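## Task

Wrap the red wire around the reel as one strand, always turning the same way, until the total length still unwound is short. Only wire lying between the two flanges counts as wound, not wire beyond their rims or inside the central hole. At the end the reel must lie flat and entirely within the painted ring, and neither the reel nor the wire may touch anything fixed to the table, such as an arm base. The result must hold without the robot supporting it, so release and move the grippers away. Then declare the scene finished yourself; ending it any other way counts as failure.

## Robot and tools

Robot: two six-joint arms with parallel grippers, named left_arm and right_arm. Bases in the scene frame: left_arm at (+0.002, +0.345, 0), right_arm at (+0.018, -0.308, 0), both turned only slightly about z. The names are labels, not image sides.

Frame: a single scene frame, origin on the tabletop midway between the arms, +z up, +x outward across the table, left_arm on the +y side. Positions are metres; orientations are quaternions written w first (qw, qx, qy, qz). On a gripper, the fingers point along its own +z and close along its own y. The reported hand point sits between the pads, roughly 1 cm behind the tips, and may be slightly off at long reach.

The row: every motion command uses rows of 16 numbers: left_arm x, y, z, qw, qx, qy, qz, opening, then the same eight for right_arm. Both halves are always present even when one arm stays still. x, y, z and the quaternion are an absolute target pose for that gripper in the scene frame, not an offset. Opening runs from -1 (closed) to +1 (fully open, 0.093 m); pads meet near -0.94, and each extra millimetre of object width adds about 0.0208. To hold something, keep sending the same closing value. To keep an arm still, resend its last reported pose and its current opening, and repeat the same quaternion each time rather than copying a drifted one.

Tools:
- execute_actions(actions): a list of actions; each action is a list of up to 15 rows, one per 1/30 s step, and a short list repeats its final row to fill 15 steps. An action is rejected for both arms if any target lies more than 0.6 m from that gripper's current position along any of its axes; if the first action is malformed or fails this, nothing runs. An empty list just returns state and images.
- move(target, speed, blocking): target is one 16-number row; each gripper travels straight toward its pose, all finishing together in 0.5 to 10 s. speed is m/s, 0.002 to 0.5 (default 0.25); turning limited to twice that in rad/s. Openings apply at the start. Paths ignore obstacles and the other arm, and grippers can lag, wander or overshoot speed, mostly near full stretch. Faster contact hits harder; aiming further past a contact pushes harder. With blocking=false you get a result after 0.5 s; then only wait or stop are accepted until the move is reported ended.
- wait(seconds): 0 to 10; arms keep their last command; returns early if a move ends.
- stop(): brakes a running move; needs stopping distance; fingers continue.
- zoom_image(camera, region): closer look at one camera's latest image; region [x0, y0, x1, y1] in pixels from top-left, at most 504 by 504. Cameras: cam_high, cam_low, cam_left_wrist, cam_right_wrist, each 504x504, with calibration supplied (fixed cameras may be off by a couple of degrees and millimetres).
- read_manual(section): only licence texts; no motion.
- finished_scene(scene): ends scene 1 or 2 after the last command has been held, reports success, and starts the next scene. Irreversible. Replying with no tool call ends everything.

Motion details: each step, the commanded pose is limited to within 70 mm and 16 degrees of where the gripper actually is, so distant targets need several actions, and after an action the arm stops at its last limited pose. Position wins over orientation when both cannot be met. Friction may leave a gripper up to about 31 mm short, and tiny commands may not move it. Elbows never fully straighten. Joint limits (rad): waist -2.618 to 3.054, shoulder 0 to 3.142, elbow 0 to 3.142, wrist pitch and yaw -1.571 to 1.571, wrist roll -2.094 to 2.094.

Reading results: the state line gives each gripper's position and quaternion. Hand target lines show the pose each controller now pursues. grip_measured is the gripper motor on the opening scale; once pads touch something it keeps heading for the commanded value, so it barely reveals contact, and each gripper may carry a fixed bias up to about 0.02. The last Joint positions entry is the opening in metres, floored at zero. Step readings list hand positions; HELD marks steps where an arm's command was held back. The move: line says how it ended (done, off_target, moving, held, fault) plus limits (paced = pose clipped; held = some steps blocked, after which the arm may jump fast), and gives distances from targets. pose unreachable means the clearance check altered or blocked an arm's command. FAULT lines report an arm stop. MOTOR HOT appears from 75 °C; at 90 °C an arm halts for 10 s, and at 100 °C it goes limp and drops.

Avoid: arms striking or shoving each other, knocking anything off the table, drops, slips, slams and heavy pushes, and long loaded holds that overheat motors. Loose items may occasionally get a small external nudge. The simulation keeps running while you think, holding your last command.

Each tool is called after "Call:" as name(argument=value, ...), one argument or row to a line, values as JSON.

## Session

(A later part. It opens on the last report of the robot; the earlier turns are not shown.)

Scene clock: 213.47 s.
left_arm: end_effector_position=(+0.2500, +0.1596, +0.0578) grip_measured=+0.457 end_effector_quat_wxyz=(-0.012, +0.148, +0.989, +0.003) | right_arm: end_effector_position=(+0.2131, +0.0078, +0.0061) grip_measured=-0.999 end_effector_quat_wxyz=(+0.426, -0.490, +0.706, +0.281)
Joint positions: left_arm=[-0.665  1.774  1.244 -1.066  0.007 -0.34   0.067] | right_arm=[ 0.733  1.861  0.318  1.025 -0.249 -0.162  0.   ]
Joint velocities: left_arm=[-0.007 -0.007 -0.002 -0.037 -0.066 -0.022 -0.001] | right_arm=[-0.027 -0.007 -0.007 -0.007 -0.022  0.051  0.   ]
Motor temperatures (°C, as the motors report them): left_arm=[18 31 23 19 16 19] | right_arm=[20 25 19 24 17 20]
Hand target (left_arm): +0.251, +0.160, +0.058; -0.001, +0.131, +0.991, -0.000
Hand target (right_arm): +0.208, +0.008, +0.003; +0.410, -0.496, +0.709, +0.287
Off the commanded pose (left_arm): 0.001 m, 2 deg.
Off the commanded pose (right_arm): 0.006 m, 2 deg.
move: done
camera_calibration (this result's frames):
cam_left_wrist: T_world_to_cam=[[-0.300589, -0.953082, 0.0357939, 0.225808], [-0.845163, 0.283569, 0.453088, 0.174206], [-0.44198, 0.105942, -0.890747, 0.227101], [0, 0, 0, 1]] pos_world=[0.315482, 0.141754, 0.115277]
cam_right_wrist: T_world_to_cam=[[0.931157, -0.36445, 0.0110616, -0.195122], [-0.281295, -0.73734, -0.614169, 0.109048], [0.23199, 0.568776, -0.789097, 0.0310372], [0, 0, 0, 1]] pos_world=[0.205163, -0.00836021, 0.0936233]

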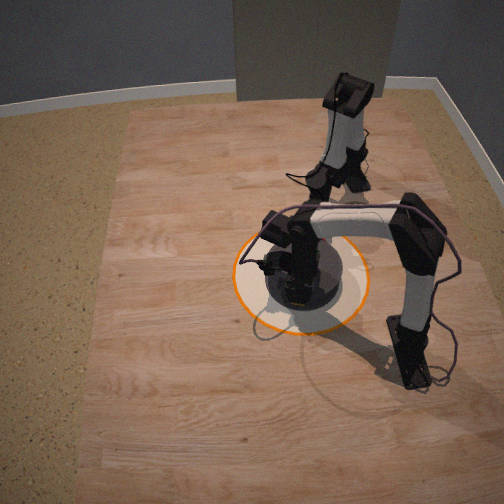

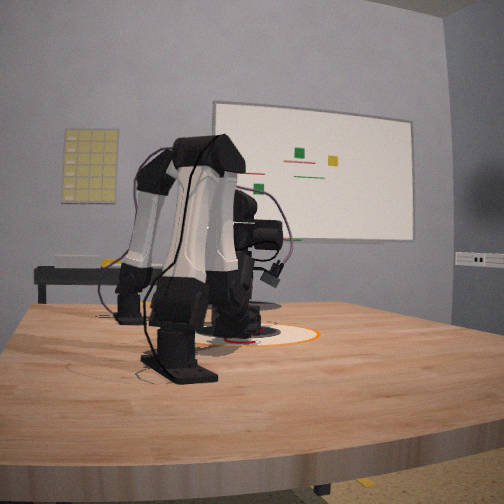

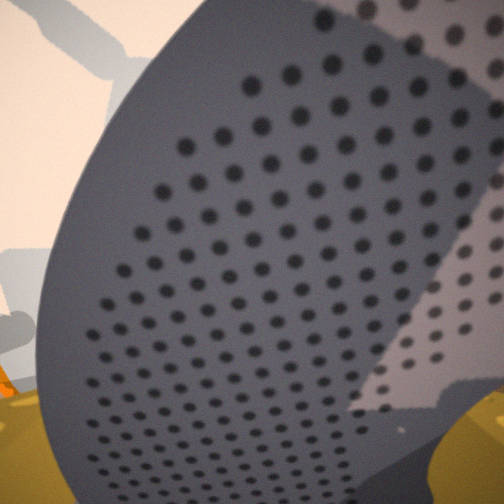

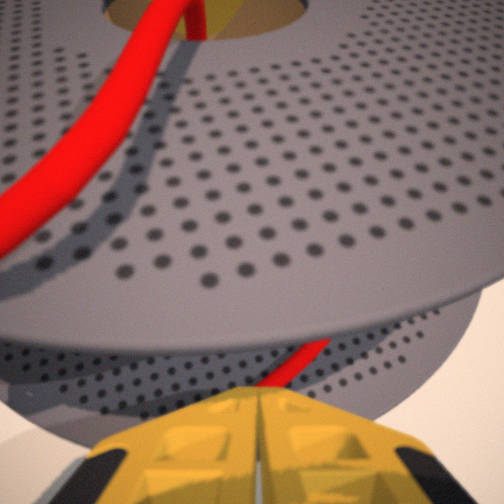

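Call:
move(
  target=[0.2187,0.157,0.058,0,-0.1305,0.9914,0,0.36, 0.208,0.008,0.003,0.4096,-0.4967,0.7094,0.2868,-1],
  speed=0.08,
)

Scene clock: 217.67 s.
left_arm: end_effector_position=(+0.2182, +0.1555, +0.0574) grip_measured=+0.457 end_effector_quat_wxyz=(-0.012, -0.115, +0.993, -0.000) | right_arm: end_effector_position=(+0.2132, +0.0078, +0.0061) grip_measured=-0.999 end_effector_quat_wxyz=(+0.426, -0.490, +0.706, +0.281)
Joint positions: left_arm=[-0.737  1.686  1.14  -1.04   0.017 -0.939  0.067] | right_arm=[ 0.733  1.861  0.318  1.025 -0.248 -0.162  0.   ]
Joint velocities: left_arm=[-0.017  0.007 -0.007 -0.066 -0.007 -0.022  0.   ] | right_arm=[ 0.007 -0.002 -0.017  0.007 -0.051 -0.051  0.   ]
Motor temperatures (°C, as the motors report them): left_arm=[18 31 23 19 16 19] | right_arm=[20 25 19 24 17 20]
Hand target (left_arm): +0.219, +0.158, +0.058; -0.001, -0.130, +0.991, +0.000
Hand target (right_arm): +0.208, +0.008, +0.003; +0.410, -0.496, +0.709, +0.287
Off the commanded pose (left_arm): 0.002 m, 2 deg.
Off the commanded pose (right_arm): 0.006 m, 2 deg.
move: done
camera_calibration (this result's frames):
cam_left_wrist: T_world_to_cam=[[0.219727, -0.974927, 0.0351912, 0.102185], [-0.873759, -0.180625, 0.451575, 0.227247], [-0.433896, -0.129972, -0.891539, 0.24812], [0, 0, 0, 1]] pos_world=[0.283764, 0.172918, 0.114994]
cam_right_wrist: T_world_to_cam=[[0.931035, -0.364758, 0.0112421, -0.195158], [-0.281448, -0.737318, -0.614125, 0.109071], [0.232296, 0.568607, -0.789129, 0.0309697], [0, 0, 0, 1]] pos_world=[0.205202, -0.00837498, 0.0936162]

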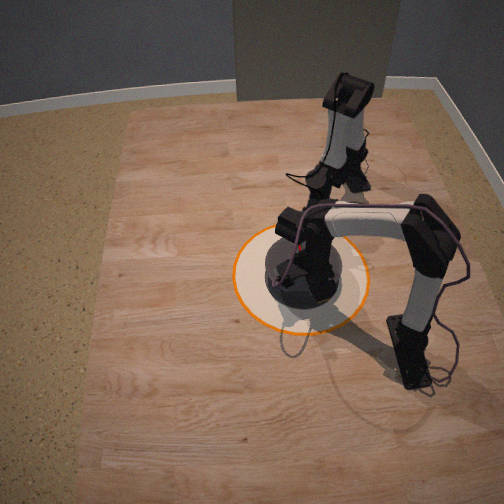

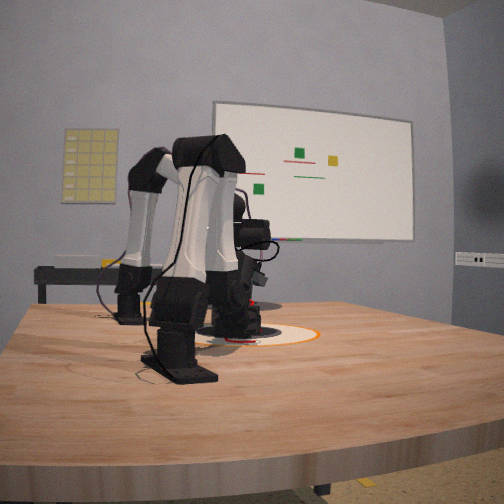

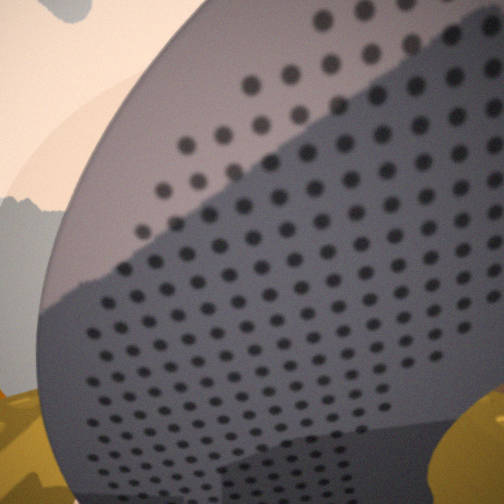

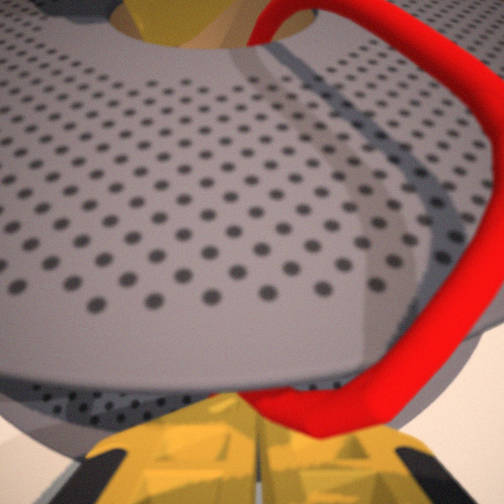

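Call:
move(
  target=[0.1925,0.1405,0.058,0,-0.3827,0.9239,0,0.36, 0.208,0.008,0.003,0.4096,-0.4967,0.7094,0.2868,-1],
  speed=0.08,
)

Scene clock: 221.97 s.
left_arm: end_effector_position=(+0.1917, +0.1360, +0.0574) grip_measured=+0.456 end_effector_quat_wxyz=(-0.013, -0.366, +0.931, -0.002) | right_arm: end_effector_position=(+0.2133, +0.0078, +0.0061) grip_measured=-0.999 end_effector_quat_wxyz=(+0.426, -0.490, +0.706, +0.281)
Joint positions: left_arm=[-0.846  1.658  1.109 -1.029  0.026 -1.567  0.067] | right_arm=[ 0.733  1.861  0.318  1.026 -0.248 -0.162  0.   ]
Joint velocities: left_arm=[-0.012 -0.007 -0.002 -0.139 -0.081 -0.022 -0.001] | right_arm=[-0.002 -0.017 -0.012  0.022  0.007 -0.037  0.   ]
Motor temperatures (°C, as the motors report them): left_arm=[18 31 23 19 16 19] | right_arm=[20 25 19 24 17 20]
Hand target (left_arm): +0.192, +0.141, +0.058; -0.001, -0.383, +0.924, +0.000
Hand target (right_arm): +0.208, +0.008, +0.003; +0.410, -0.496, +0.709, +0.287
Off the commanded pose (left_arm): 0.005 m, 3 deg.
Off the commanded pose (right_arm): 0.006 m, 2 deg.
move: off_target (left_arm)
camera_calibration (this result's frames):
cam_left_wrist: T_world_to_cam=[[0.674313, -0.737798, 0.0309054, -0.0301063], [-0.667118, -0.590702, 0.453899, 0.216556], [-0.31663, -0.326688, -0.890517, 0.238292], [0, 0, 0, 1]] pos_world=[0.24022, 0.183555, 0.114839]
cam_right_wrist: T_world_to_cam=[[0.930909, -0.365069, 0.0115321, -0.195208], [-0.281457, -0.737111, -0.614368, 0.109146], [0.232787, 0.568675, -0.788935, 0.0308951], [0, 0, 0, 1]] pos_world=[0.205248, -0.00838085, 0.093681]

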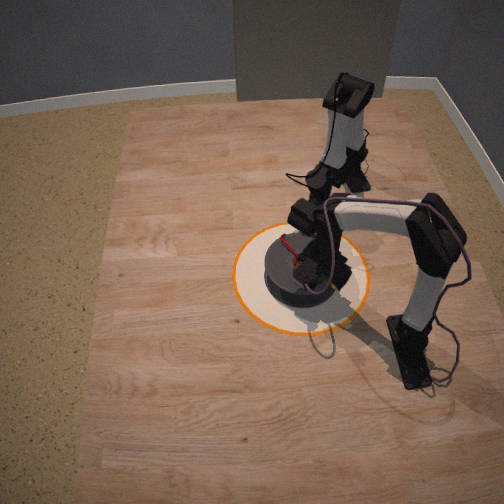

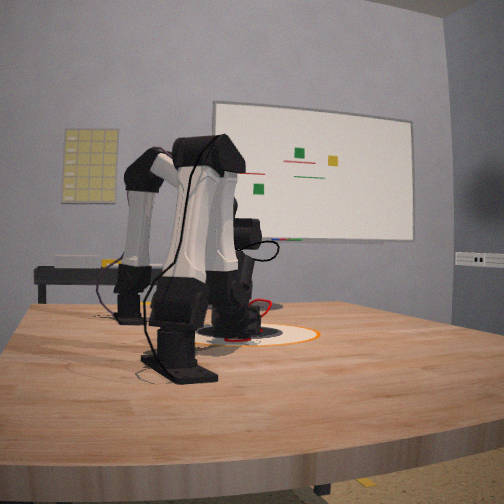

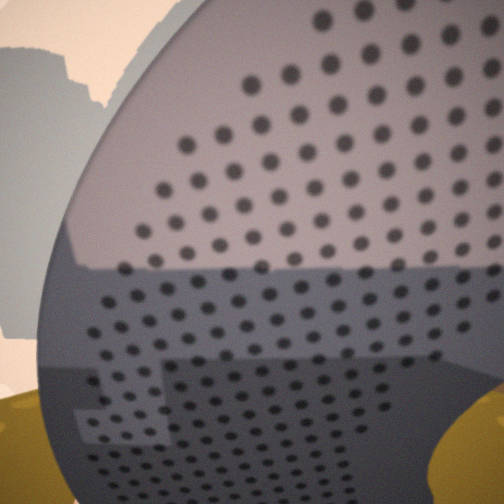

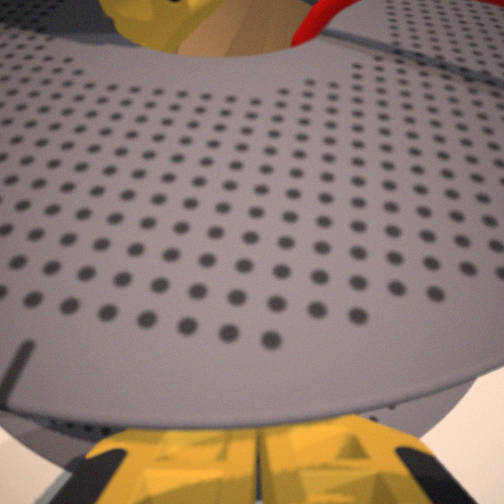

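Call:
move(
  target=[0.180,0.126,0.058,0,-0.537,0.8436,0,0.36, 0.208,0.008,0.003,0.4096,-0.4967,0.7094,0.2868,-1],
  speed=0.08,
)

Call:
zoom_image(
  camera="cam_low",
  region=[170, 280, 310, 360],
)

Scene clock: 225.30 s.
left_arm: end_effector_position=(+0.1783, +0.1228, +0.0573) grip_measured=+0.456 end_effector_quat_wxyz=(-0.011, -0.524, +0.852, -0.001) | right_arm: end_effector_position=(+0.2133, +0.0078, +0.0061) grip_measured=-0.999 end_effector_quat_wxyz=(+0.426, -0.490, +0.706, +0.281)
Joint positions: left_arm=[-0.914  1.658  1.109 -1.022  0.023 -1.989  0.067] | right_arm=[ 0.733  1.861  0.318  1.026 -0.247 -0.162  0.   ]
Joint velocities: left_arm=[-0.007 -0.002  0.012  0.037  0.007 -0.007  0.   ] | right_arm=[-0.007 -0.012 -0.012 -0.022 -0.066 -0.037  0.   ]
Motor temperatures (°C, as the motors report them): left_arm=[18 30 23 19 16 19] | right_arm=[20 25 19 24 17 20]
Hand target (left_arm): +0.180, +0.126, +0.058; -0.000, -0.537, +0.844, +0.000
Hand target (right_arm): +0.208, +0.008, +0.003; +0.410, -0.496, +0.709, +0.287
Off the commanded pose (left_arm): 0.004 m, 2 deg.
Off the commanded pose (right_arm): 0.006 m, 2 deg.
move: done
camera_calibration (this result's frames):
cam_left_wrist: T_world_to_cam=[[0.88822, -0.4586, 0.0274228, -0.102993], [-0.420819, -0.788192, 0.449072, 0.180505], [-0.18433, -0.410414, -0.893075, 0.216491], [0, 0, 0, 1]] pos_world=[0.207347, 0.183891, 0.115107]
cam_right_wrist: T_world_to_cam=[[0.930786, -0.365376, 0.0117125, -0.195244], [-0.281611, -0.737089, -0.614324, 0.109169], [0.233093, 0.568506, -0.788967, 0.0308276], [0, 0, 0, 1]] pos_world=[0.205288, -0.00839564, 0.0936739]

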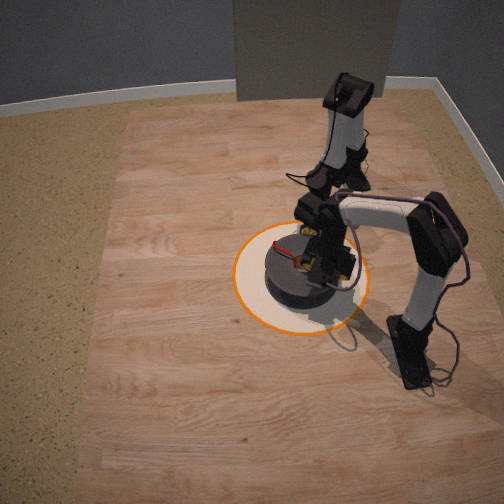

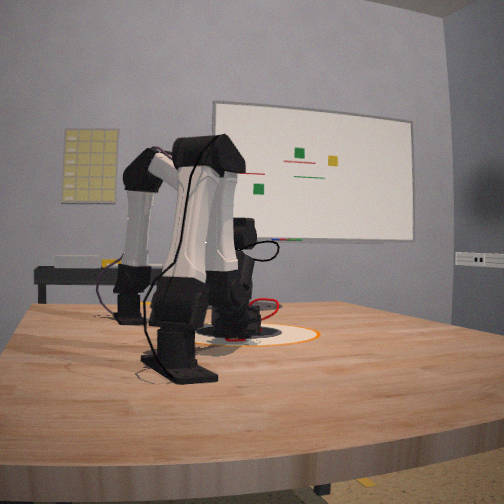

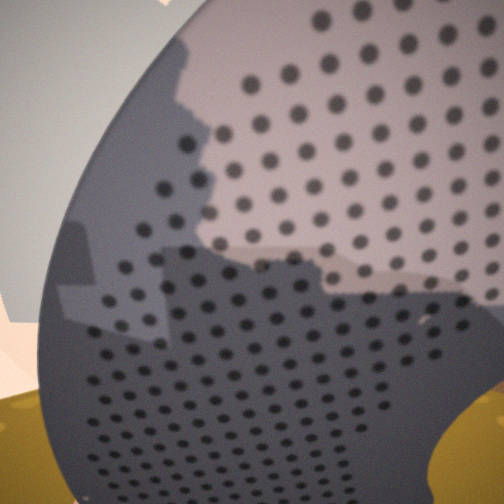

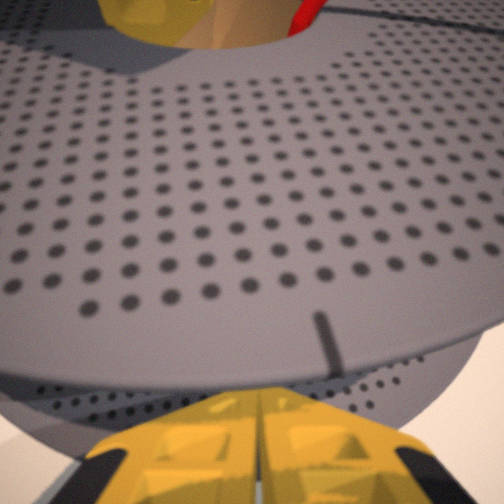

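Region (170, 280, 310, 360) of cam_low's 504x504 image, scaled by 3.600, with more detail than that image has; it fills the top 288 rows of this view, and the rest is white.

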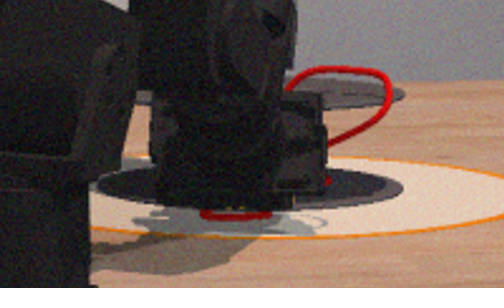

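Call:
move(
  target=[0.179,0.124,0.058,0,-0.524,0.852,0,1.0, 0.208,0.008,0.004,0.4096,-0.4967,0.7094,0.2868,-1],
  speed=0.1,
)

Call:
move(
  target=[0.179,0.124,0.105,0,-0.524,0.852,0,1.0, 0.208,0.008,0.004,0.4096,-0.4967,0.7094,0.2868,-1],
  speed=0.15,
)

Call:
move(
  target=[0.2345,0.16,0.105,0,0,1,0,1.0, 0.208,0.008,0.004,0.4096,-0.4967,0.7094,0.2868,-1],
  speed=0.4,
)

Call:
move(
  target=[0.281,0.139,0.10,0,0.3827,0.9239,0,1.0, 0.208,0.008,0.004,0.4096,-0.4967,0.7094,0.2868,-1],
  speed=0.3,
)

Scene clock: 227.30 s.
left_arm: end_effector_position=(+0.1796, +0.1237, +0.0573) grip_measured=+0.991 end_effector_quat_wxyz=(-0.006, -0.525, +0.851, -0.001) | right_arm: end_effector_position=(+0.2129, +0.0079, +0.0060) grip_measured=-0.999 end_effector_quat_wxyz=(+0.426, -0.491, +0.706, +0.282)
Joint positions: left_arm=[-0.914  1.658  1.109 -1.022  0.013 -1.993  0.093] | right_arm=[ 0.733  1.861  0.318  1.025 -0.25  -0.162  0.   ]
Joint velocities: left_arm=[ 0.002 -0.007  0.012 -0.007 -0.037  0.037 -0.001] | right_arm=[-0.017  0.002  0.012  0.007 -0.066  0.051  0.   ]
Motor temperatures (°C, as the motors report them): left_arm=[18 30 23 19 16 19] | right_arm=[20 25 19 24 17 20]
Hand target (left_arm): +0.179, +0.124, +0.058; -0.000, -0.524, +0.852, -0.000
Hand target (right_arm): +0.208, +0.008, +0.004; +0.410, -0.496, +0.709, +0.287
Off the commanded pose (left_arm): 0.001 m, 1 deg.
Off the commanded pose (right_arm): 0.005 m, 2 deg.
move: done
camera_calibration (this result's frames):
cam_left_wrist: T_world_to_cam=[[0.889553, -0.455718, 0.0318804, -0.104654], [-0.421601, -0.792077, 0.441437, 0.182837], [-0.175919, -0.406122, -0.896726, 0.215242], [0, 0, 0, 1]] pos_world=[0.208044, 0.184543, 0.115638]
cam_right_wrist: T_world_to_cam=[[0.931649, -0.363216, 0.0102295, -0.194963], [-0.280826, -0.737611, -0.614057, 0.108903], [0.230581, 0.569213, -0.789195, 0.031314], [0, 0, 0, 1]] pos_world=[0.205, -0.00831021, 0.0935799]

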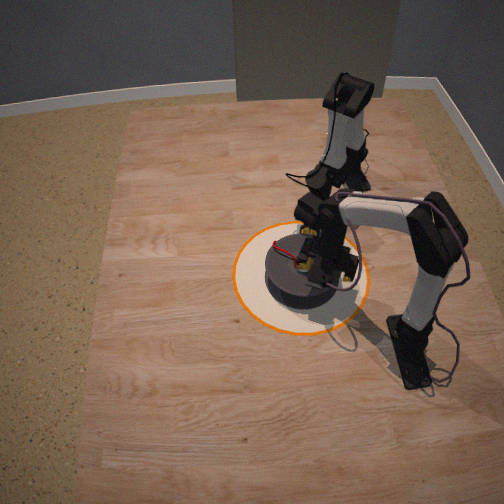

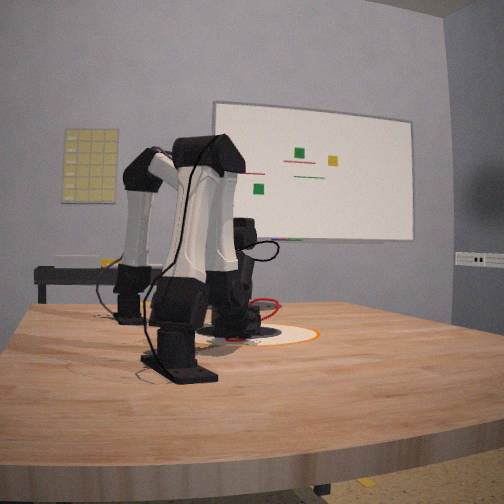

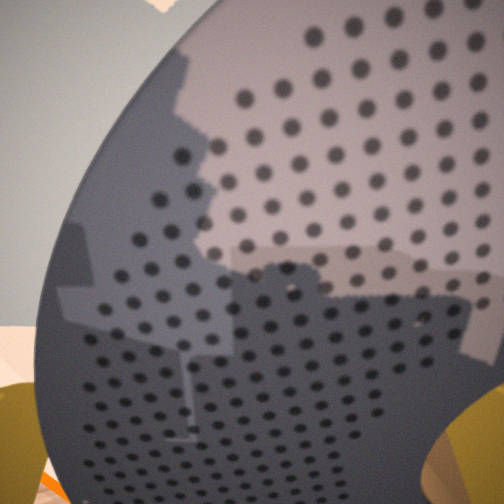

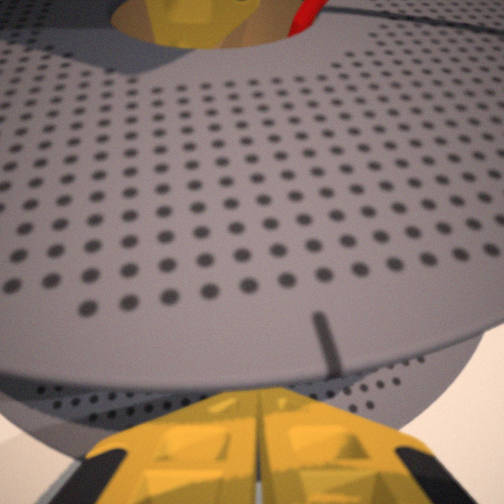

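Scene clock: 228.30 s.
left_arm: end_effector_position=(+0.1791, +0.1246, +0.0959) grip_measured=+0.991 end_effector_quat_wxyz=(-0.007, -0.525, +0.851, +0.008) | right_arm: end_effector_position=(+0.2129, +0.0079, +0.0060) grip_measured=-0.999 end_effector_quat_wxyz=(+0.426, -0.491, +0.706, +0.282)
Joint positions: left_arm=[-0.914  1.636  1.241 -1.193  0.012 -1.993  0.093] | right_arm=[ 0.733  1.861  0.318  1.025 -0.25  -0.162  0.   ]
Joint velocities: left_arm=[-0.022 -0.007 -0.027  0.037 -0.022 -0.037 -0.001] | right_arm=[-0.012 -0.002 -0.017 -0.007 -0.022 -0.051  0.   ]
Motor temperatures (°C, as the motors report them): left_arm=[18 30 23 19 16 19] | right_arm=[20 26 19 24 17 20]
Hand target (left_arm): +0.179, +0.124, +0.105; -0.000, -0.524, +0.852, +0.000
Hand target (right_arm): +0.208, +0.008, +0.004; +0.410, -0.496, +0.709, +0.287
Off the commanded pose (left_arm): 0.009 m, 1 deg.
Off the commanded pose (right_arm): 0.005 m, 2 deg.
move: done
camera_calibration (this result's frames):
cam_left_wrist: T_world_to_cam=[[0.889956, -0.455718, 0.0173188, -0.103705], [-0.417152, -0.798121, 0.434726, 0.166923], [-0.18429, -0.394112, -0.900396, 0.250466], [0, 0, 0, 1]] pos_world=[0.208084, 0.184676, 0.154749]
cam_right_wrist: T_world_to_cam=[[0.931649, -0.363216, 0.0102295, -0.194963], [-0.280826, -0.737611, -0.614057, 0.108903], [0.230581, 0.569213, -0.789195, 0.031314], [0, 0, 0, 1]] pos_world=[0.205, -0.00831021, 0.0935799]

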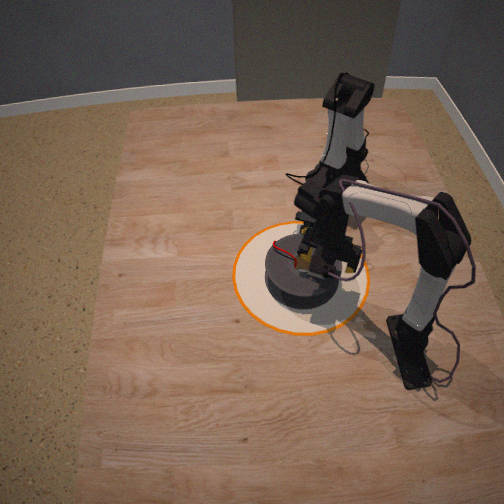

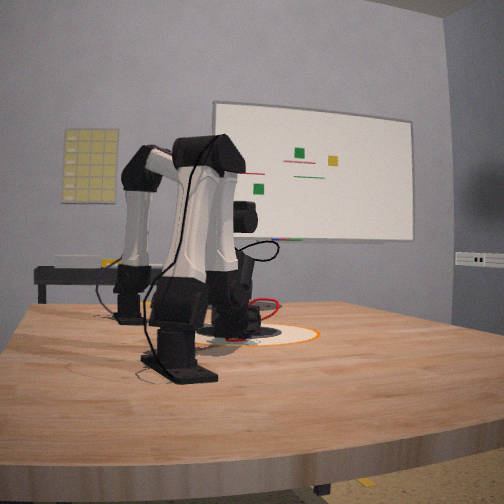

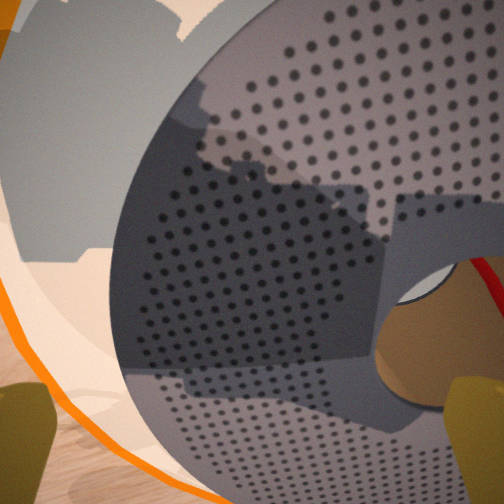

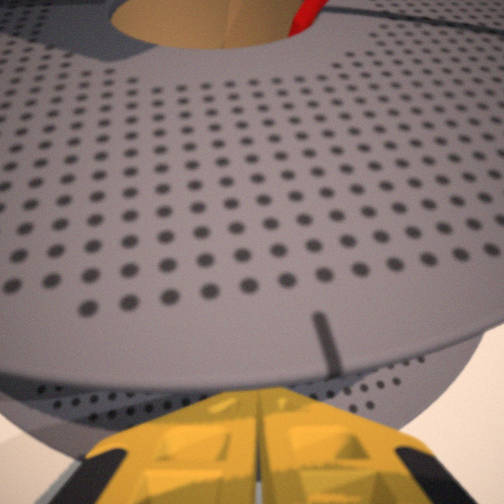

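Scene clock: 230.40 s.
left_arm: end_effector_position=(+0.2318, +0.1565, +0.1057) grip_measured=+0.991 end_effector_quat_wxyz=(+0.005, +0.000, +1.000, -0.009) | right_arm: end_effector_position=(+0.2129, +0.0079, +0.0060) grip_measured=-0.999 end_effector_quat_wxyz=(+0.426, -0.491, +0.706, +0.282)
Joint positions: left_arm=[-0.71   1.653  1.299 -1.198  0.007 -0.682  0.093] | right_arm=[ 0.733  1.861  0.318  1.025 -0.25  -0.162  0.   ]
Joint velocities: left_arm=[-0.002 -0.012  0.007  0.007 -0.037  0.037  0.   ] | right_arm=[ 0.017  0.002 -0.002 -0.022 -0.007  0.007  0.   ]
Motor temperatures (°C, as the motors report them): left_arm=[18 30 23 19 16 19] | right_arm=[20 26 19 24 17 20]
Hand target (left_arm): +0.235, +0.158, +0.105; +0.001, +0.000, +1.000, -0.001
Hand target (right_arm): +0.208, +0.008, +0.004; +0.410, -0.496, +0.709, +0.287
Off the commanded pose (left_arm): 0.004 m, 1 deg.
Off the commanded pose (right_arm): 0.005 m, 2 deg.
move: done
camera_calibration (this result's frames):
cam_left_wrist: T_world_to_cam=[[-0.00985007, -0.99845, 0.0547824, 0.153329], [-0.906344, 0.0320583, 0.421322, 0.194957], [-0.422425, -0.0455016, -0.905255, 0.282686], [0, 0, 0, 1]] pos_world=[0.297622, 0.159704, 0.165363]
cam_right_wrist: T_world_to_cam=[[0.931649, -0.363216, 0.0102295, -0.194963], [-0.280826, -0.737611, -0.614057, 0.108903], [0.230581, 0.569213, -0.789195, 0.031314], [0, 0, 0, 1]] pos_world=[0.205, -0.00831021, 0.0935799]

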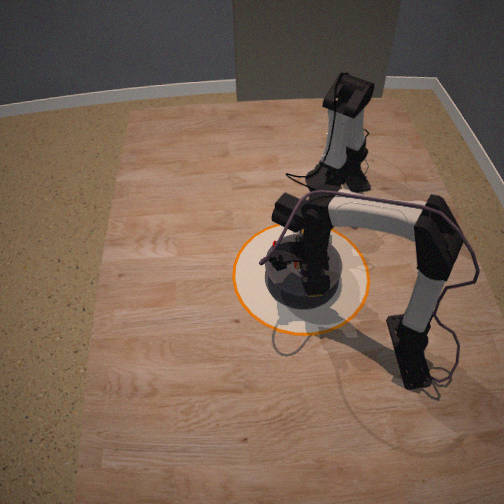

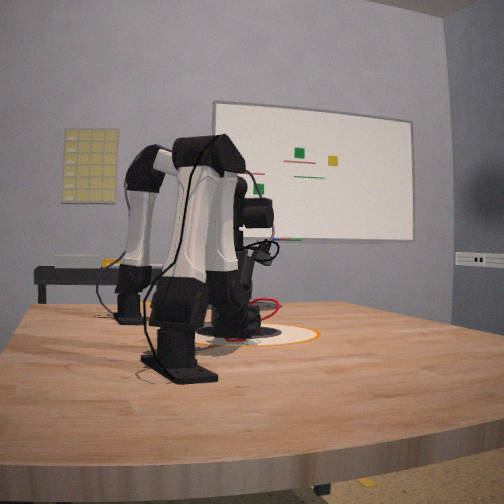

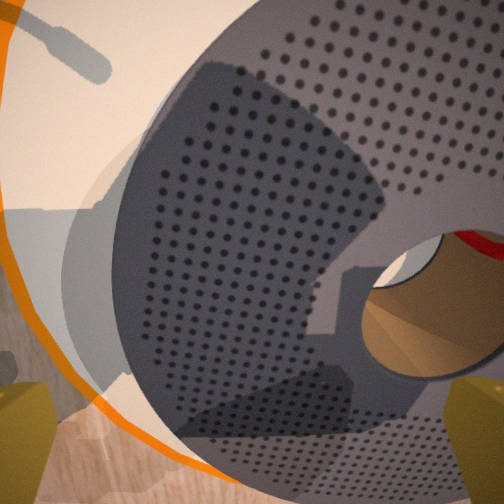

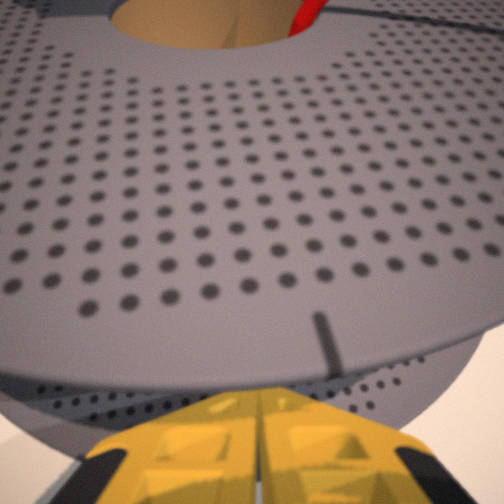

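Scene clock: 232.30 s.
left_arm: end_effector_position=(+0.2776, +0.1352, +0.1021) grip_measured=+0.991 end_effector_quat_wxyz=(+0.008, +0.383, +0.924, -0.006) | right_arm: end_effector_position=(+0.2128, +0.0079, +0.0060) grip_measured=-0.999 end_effector_quat_wxyz=(+0.425, -0.491, +0.706, +0.282)
Joint positions: left_arm=[-0.674  1.841  1.508 -1.22   0.007  0.139  0.093] | right_arm=[ 0.733  1.861  0.318  1.025 -0.251 -0.162  0.   ]
Joint velocities: left_arm=[-0.012 -0.022  0.022  0.066  0.037 -0.007  0.   ] | right_arm=[-0.002  0.007 -0.012 -0.022 -0.022  0.022  0.   ]
Motor temperatures (°C, as the motors report them): left_arm=[18 30 24 19 16 19] | right_arm=[20 26 19 24 17 20]
Hand target (left_arm): +0.281, +0.138, +0.101; +0.001, +0.383, +0.924, -0.000
Hand target (right_arm): +0.208, +0.008, +0.004; +0.410, -0.496, +0.709, +0.287
Off the commanded pose (left_arm): 0.006 m, 1 deg.
Off the commanded pose (right_arm): 0.005 m, 2 deg.
move: done
camera_calibration (this result's frames):
cam_left_wrist: T_world_to_cam=[[-0.713655, -0.699236, 0.0420083, 0.28896], [-0.624633, 0.662364, 0.413652, 0.07601], [-0.317065, 0.268965, -0.909466, 0.226557], [0, 0, 0, 1]] pos_world=[0.32553, 0.0907694, 0.162465]
cam_right_wrist: T_world_to_cam=[[0.931771, -0.362909, 0.0100489, -0.194927], [-0.280673, -0.737633, -0.614101, 0.10888], [0.230275, 0.569381, -0.789163, 0.0313814], [0, 0, 0, 1]] pos_world=[0.204961, -0.00829551, 0.093587]

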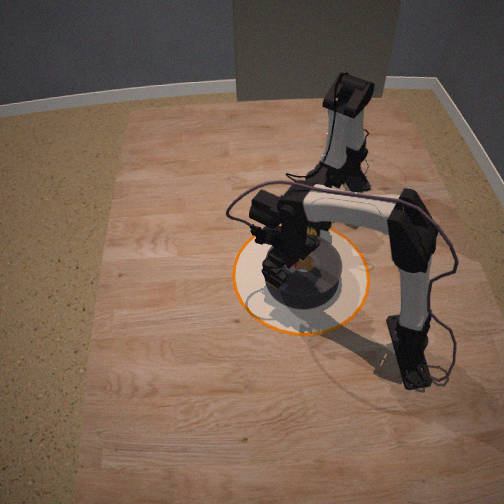

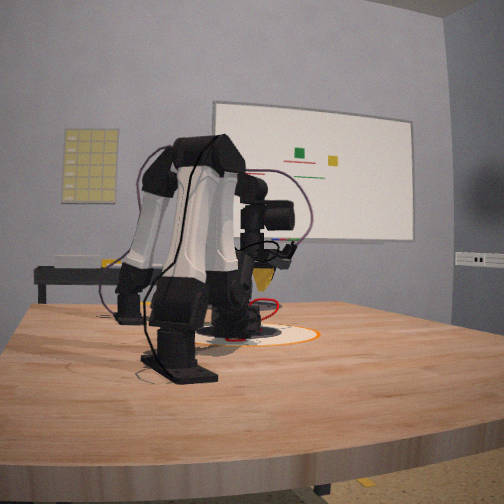

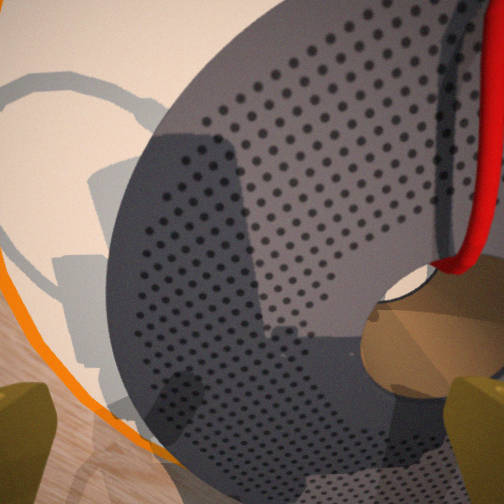

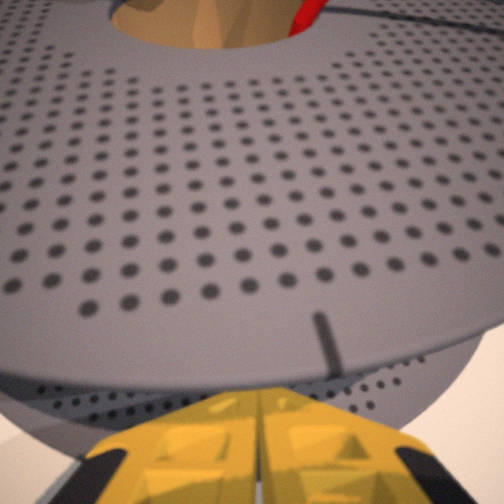

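Call:
move(
  target=[0.279,0.136,0.05,0,0.3827,0.9239,0,1.0, 0.208,0.008,0.004,0.4096,-0.4967,0.7094,0.2868,-1],
  speed=0.06,
)

Call:
move(
  target=[0.279,0.136,0.054,0,0.3827,0.9239,0,0.36, 0.208,0.008,0.004,0.4096,-0.4967,0.7094,0.2868,-1],
  speed=0.03,
)

Scene clock: 234.77 s.
left_arm: end_effector_position=(+0.2782, +0.1348, +0.0583) grip_measured=+0.991 end_effector_quat_wxyz=(+0.004, +0.384, +0.923, -0.005) | right_arm: end_effector_position=(+0.2128, +0.0079, +0.0060) grip_measured=-0.999 end_effector_quat_wxyz=(+0.425, -0.491, +0.706, +0.282)
Joint positions: left_arm=[-0.674  1.88   1.383 -1.064  0.007  0.142  0.093] | right_arm=[ 0.733  1.861  0.318  1.025 -0.251 -0.162  0.   ]
Joint velocities: left_arm=[-0.012  0.002 -0.012  0.051  0.007 -0.007 -0.001] | right_arm=[-0.002 -0.012  0.012 -0.051  0.007  0.007  0.   ]
Motor temperatures (°C, as the motors report them): left_arm=[18 30 24 19 16 19] | right_arm=[20 26 19 24 17 20]
Hand target (left_arm): +0.279, +0.136, +0.050; -0.000, +0.383, +0.924, +0.000
Hand target (right_arm): +0.208, +0.008, +0.004; +0.410, -0.496, +0.709, +0.287
Off the commanded pose (left_arm): 0.008 m, 1 deg.
Off the commanded pose (right_arm): 0.005 m, 2 deg.
move: done
camera_calibration (this result's frames):
cam_left_wrist: T_world_to_cam=[[-0.715489, -0.697282, 0.0432767, 0.291076], [-0.619706, 0.662047, 0.421495, 0.0929658], [-0.322552, 0.274757, -0.905797, 0.187528], [0, 0, 0, 1]] pos_world=[0.32636, 0.0898896, 0.11808]
cam_right_wrist: T_world_to_cam=[[0.931771, -0.362909, 0.0100489, -0.194927], [-0.280673, -0.737633, -0.614101, 0.10888], [0.230275, 0.569381, -0.789163, 0.0313814], [0, 0, 0, 1]] pos_world=[0.204961, -0.00829551, 0.093587]

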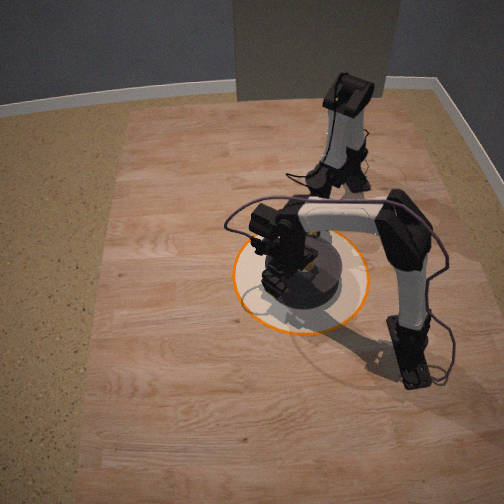

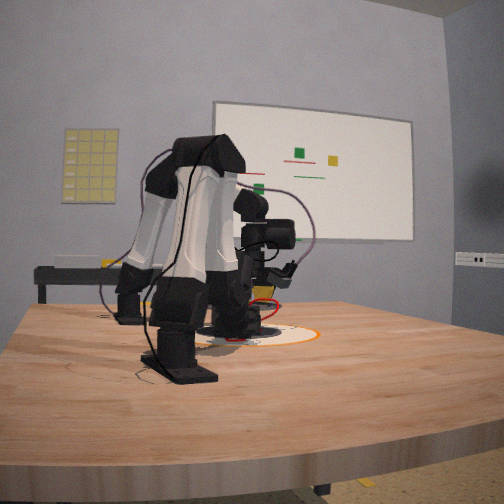

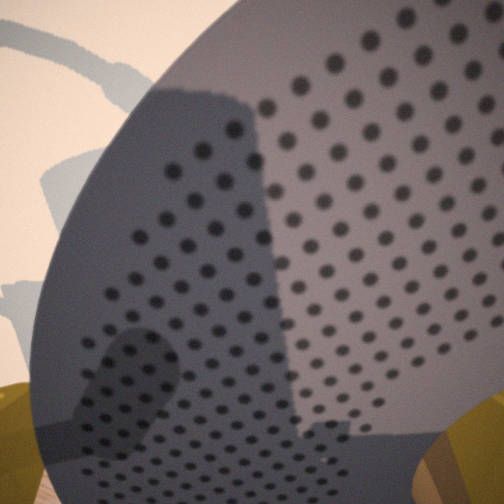

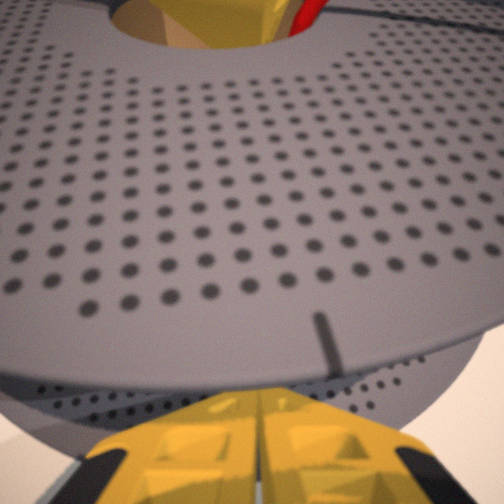

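Scene clock: 235.60 s.
left_arm: end_effector_position=(+0.2784, +0.1352, +0.0583) grip_measured=+0.424 end_effector_quat_wxyz=(+0.004, +0.385, +0.923, -0.003) | right_arm: end_effector_position=(+0.2123, +0.0077, +0.0063) grip_measured=-0.999 end_effector_quat_wxyz=(+0.424, -0.491, +0.707, +0.282)
Joint positions: left_arm=[-0.674  1.88   1.383 -1.064  0.005  0.143  0.066] | right_arm=[ 0.733  1.854  0.318  1.015 -0.252 -0.162  0.   ]
Joint velocities: left_arm=[-0.002 -0.002 -0.017  0.007  0.007 -0.051 -0.   ] | right_arm=[-0.002 -0.012  0.002 -0.007 -0.066 -0.022  0.   ]
Motor temperatures (°C, as the motors report them): left_arm=[18 30 24 19 16 19] | right_arm=[20 26 19 24 17 20]
Hand target (left_arm): +0.279, +0.136, +0.054; -0.000, +0.383, +0.924, +0.000
Hand target (right_arm): +0.208, +0.008, +0.004; +0.410, -0.496, +0.709, +0.287
Off the commanded pose (left_arm): 0.004 m, 1 deg.
Off the commanded pose (right_arm): 0.005 m, 2 deg.
move: done
camera_calibration (this result's frames):
cam_left_wrist: T_world_to_cam=[[-0.716325, -0.696579, 0.0406863, 0.291795], [-0.619519, 0.661744, 0.422245, 0.0927604], [-0.321051, 0.277259, -0.905568, 0.186704], [0, 0, 0, 1]] pos_world=[0.326428, 0.090109, 0.118034]
cam_right_wrist: T_world_to_cam=[[0.932275, -0.361653, 0.00833027, -0.194646], [-0.281357, -0.739376, -0.611688, 0.108838], [0.227378, 0.567918, -0.791055, 0.0324836], [0, 0, 0, 1]] pos_world=[0.204699, -0.0083703, 0.0938924]

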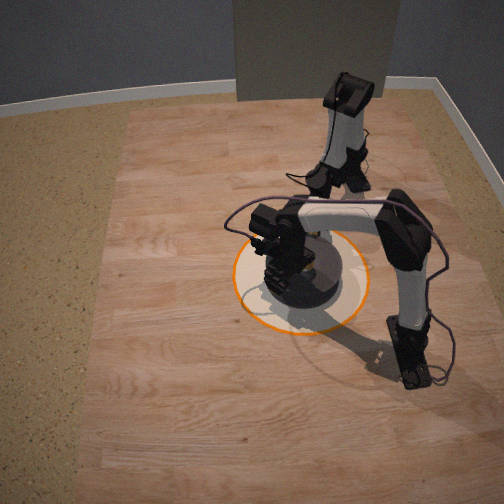

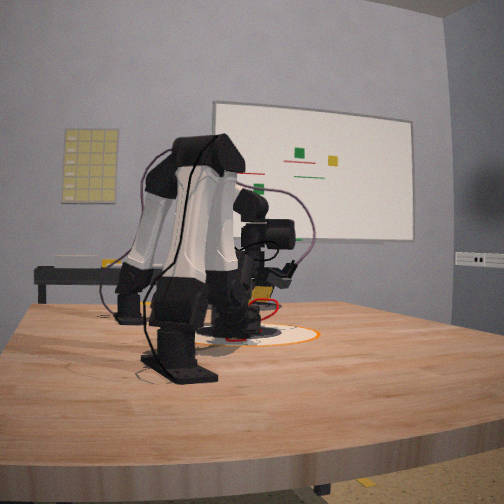

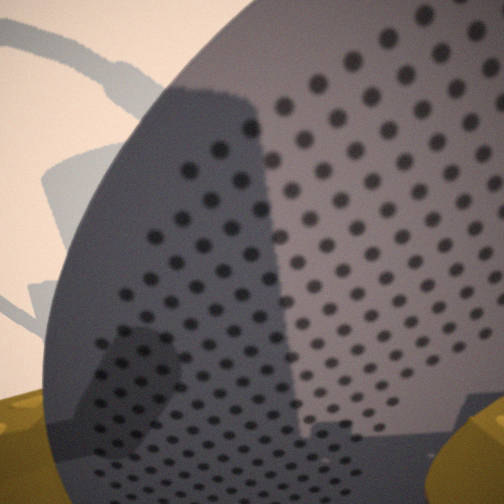

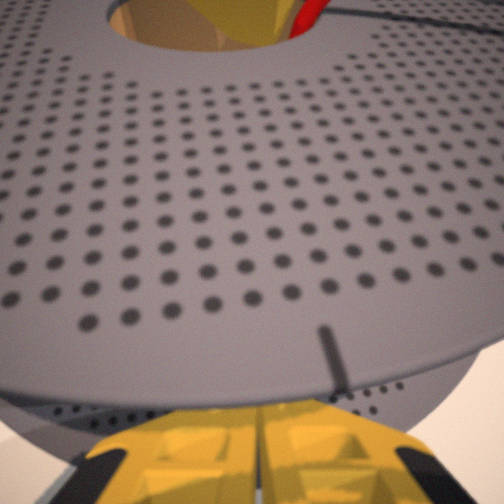

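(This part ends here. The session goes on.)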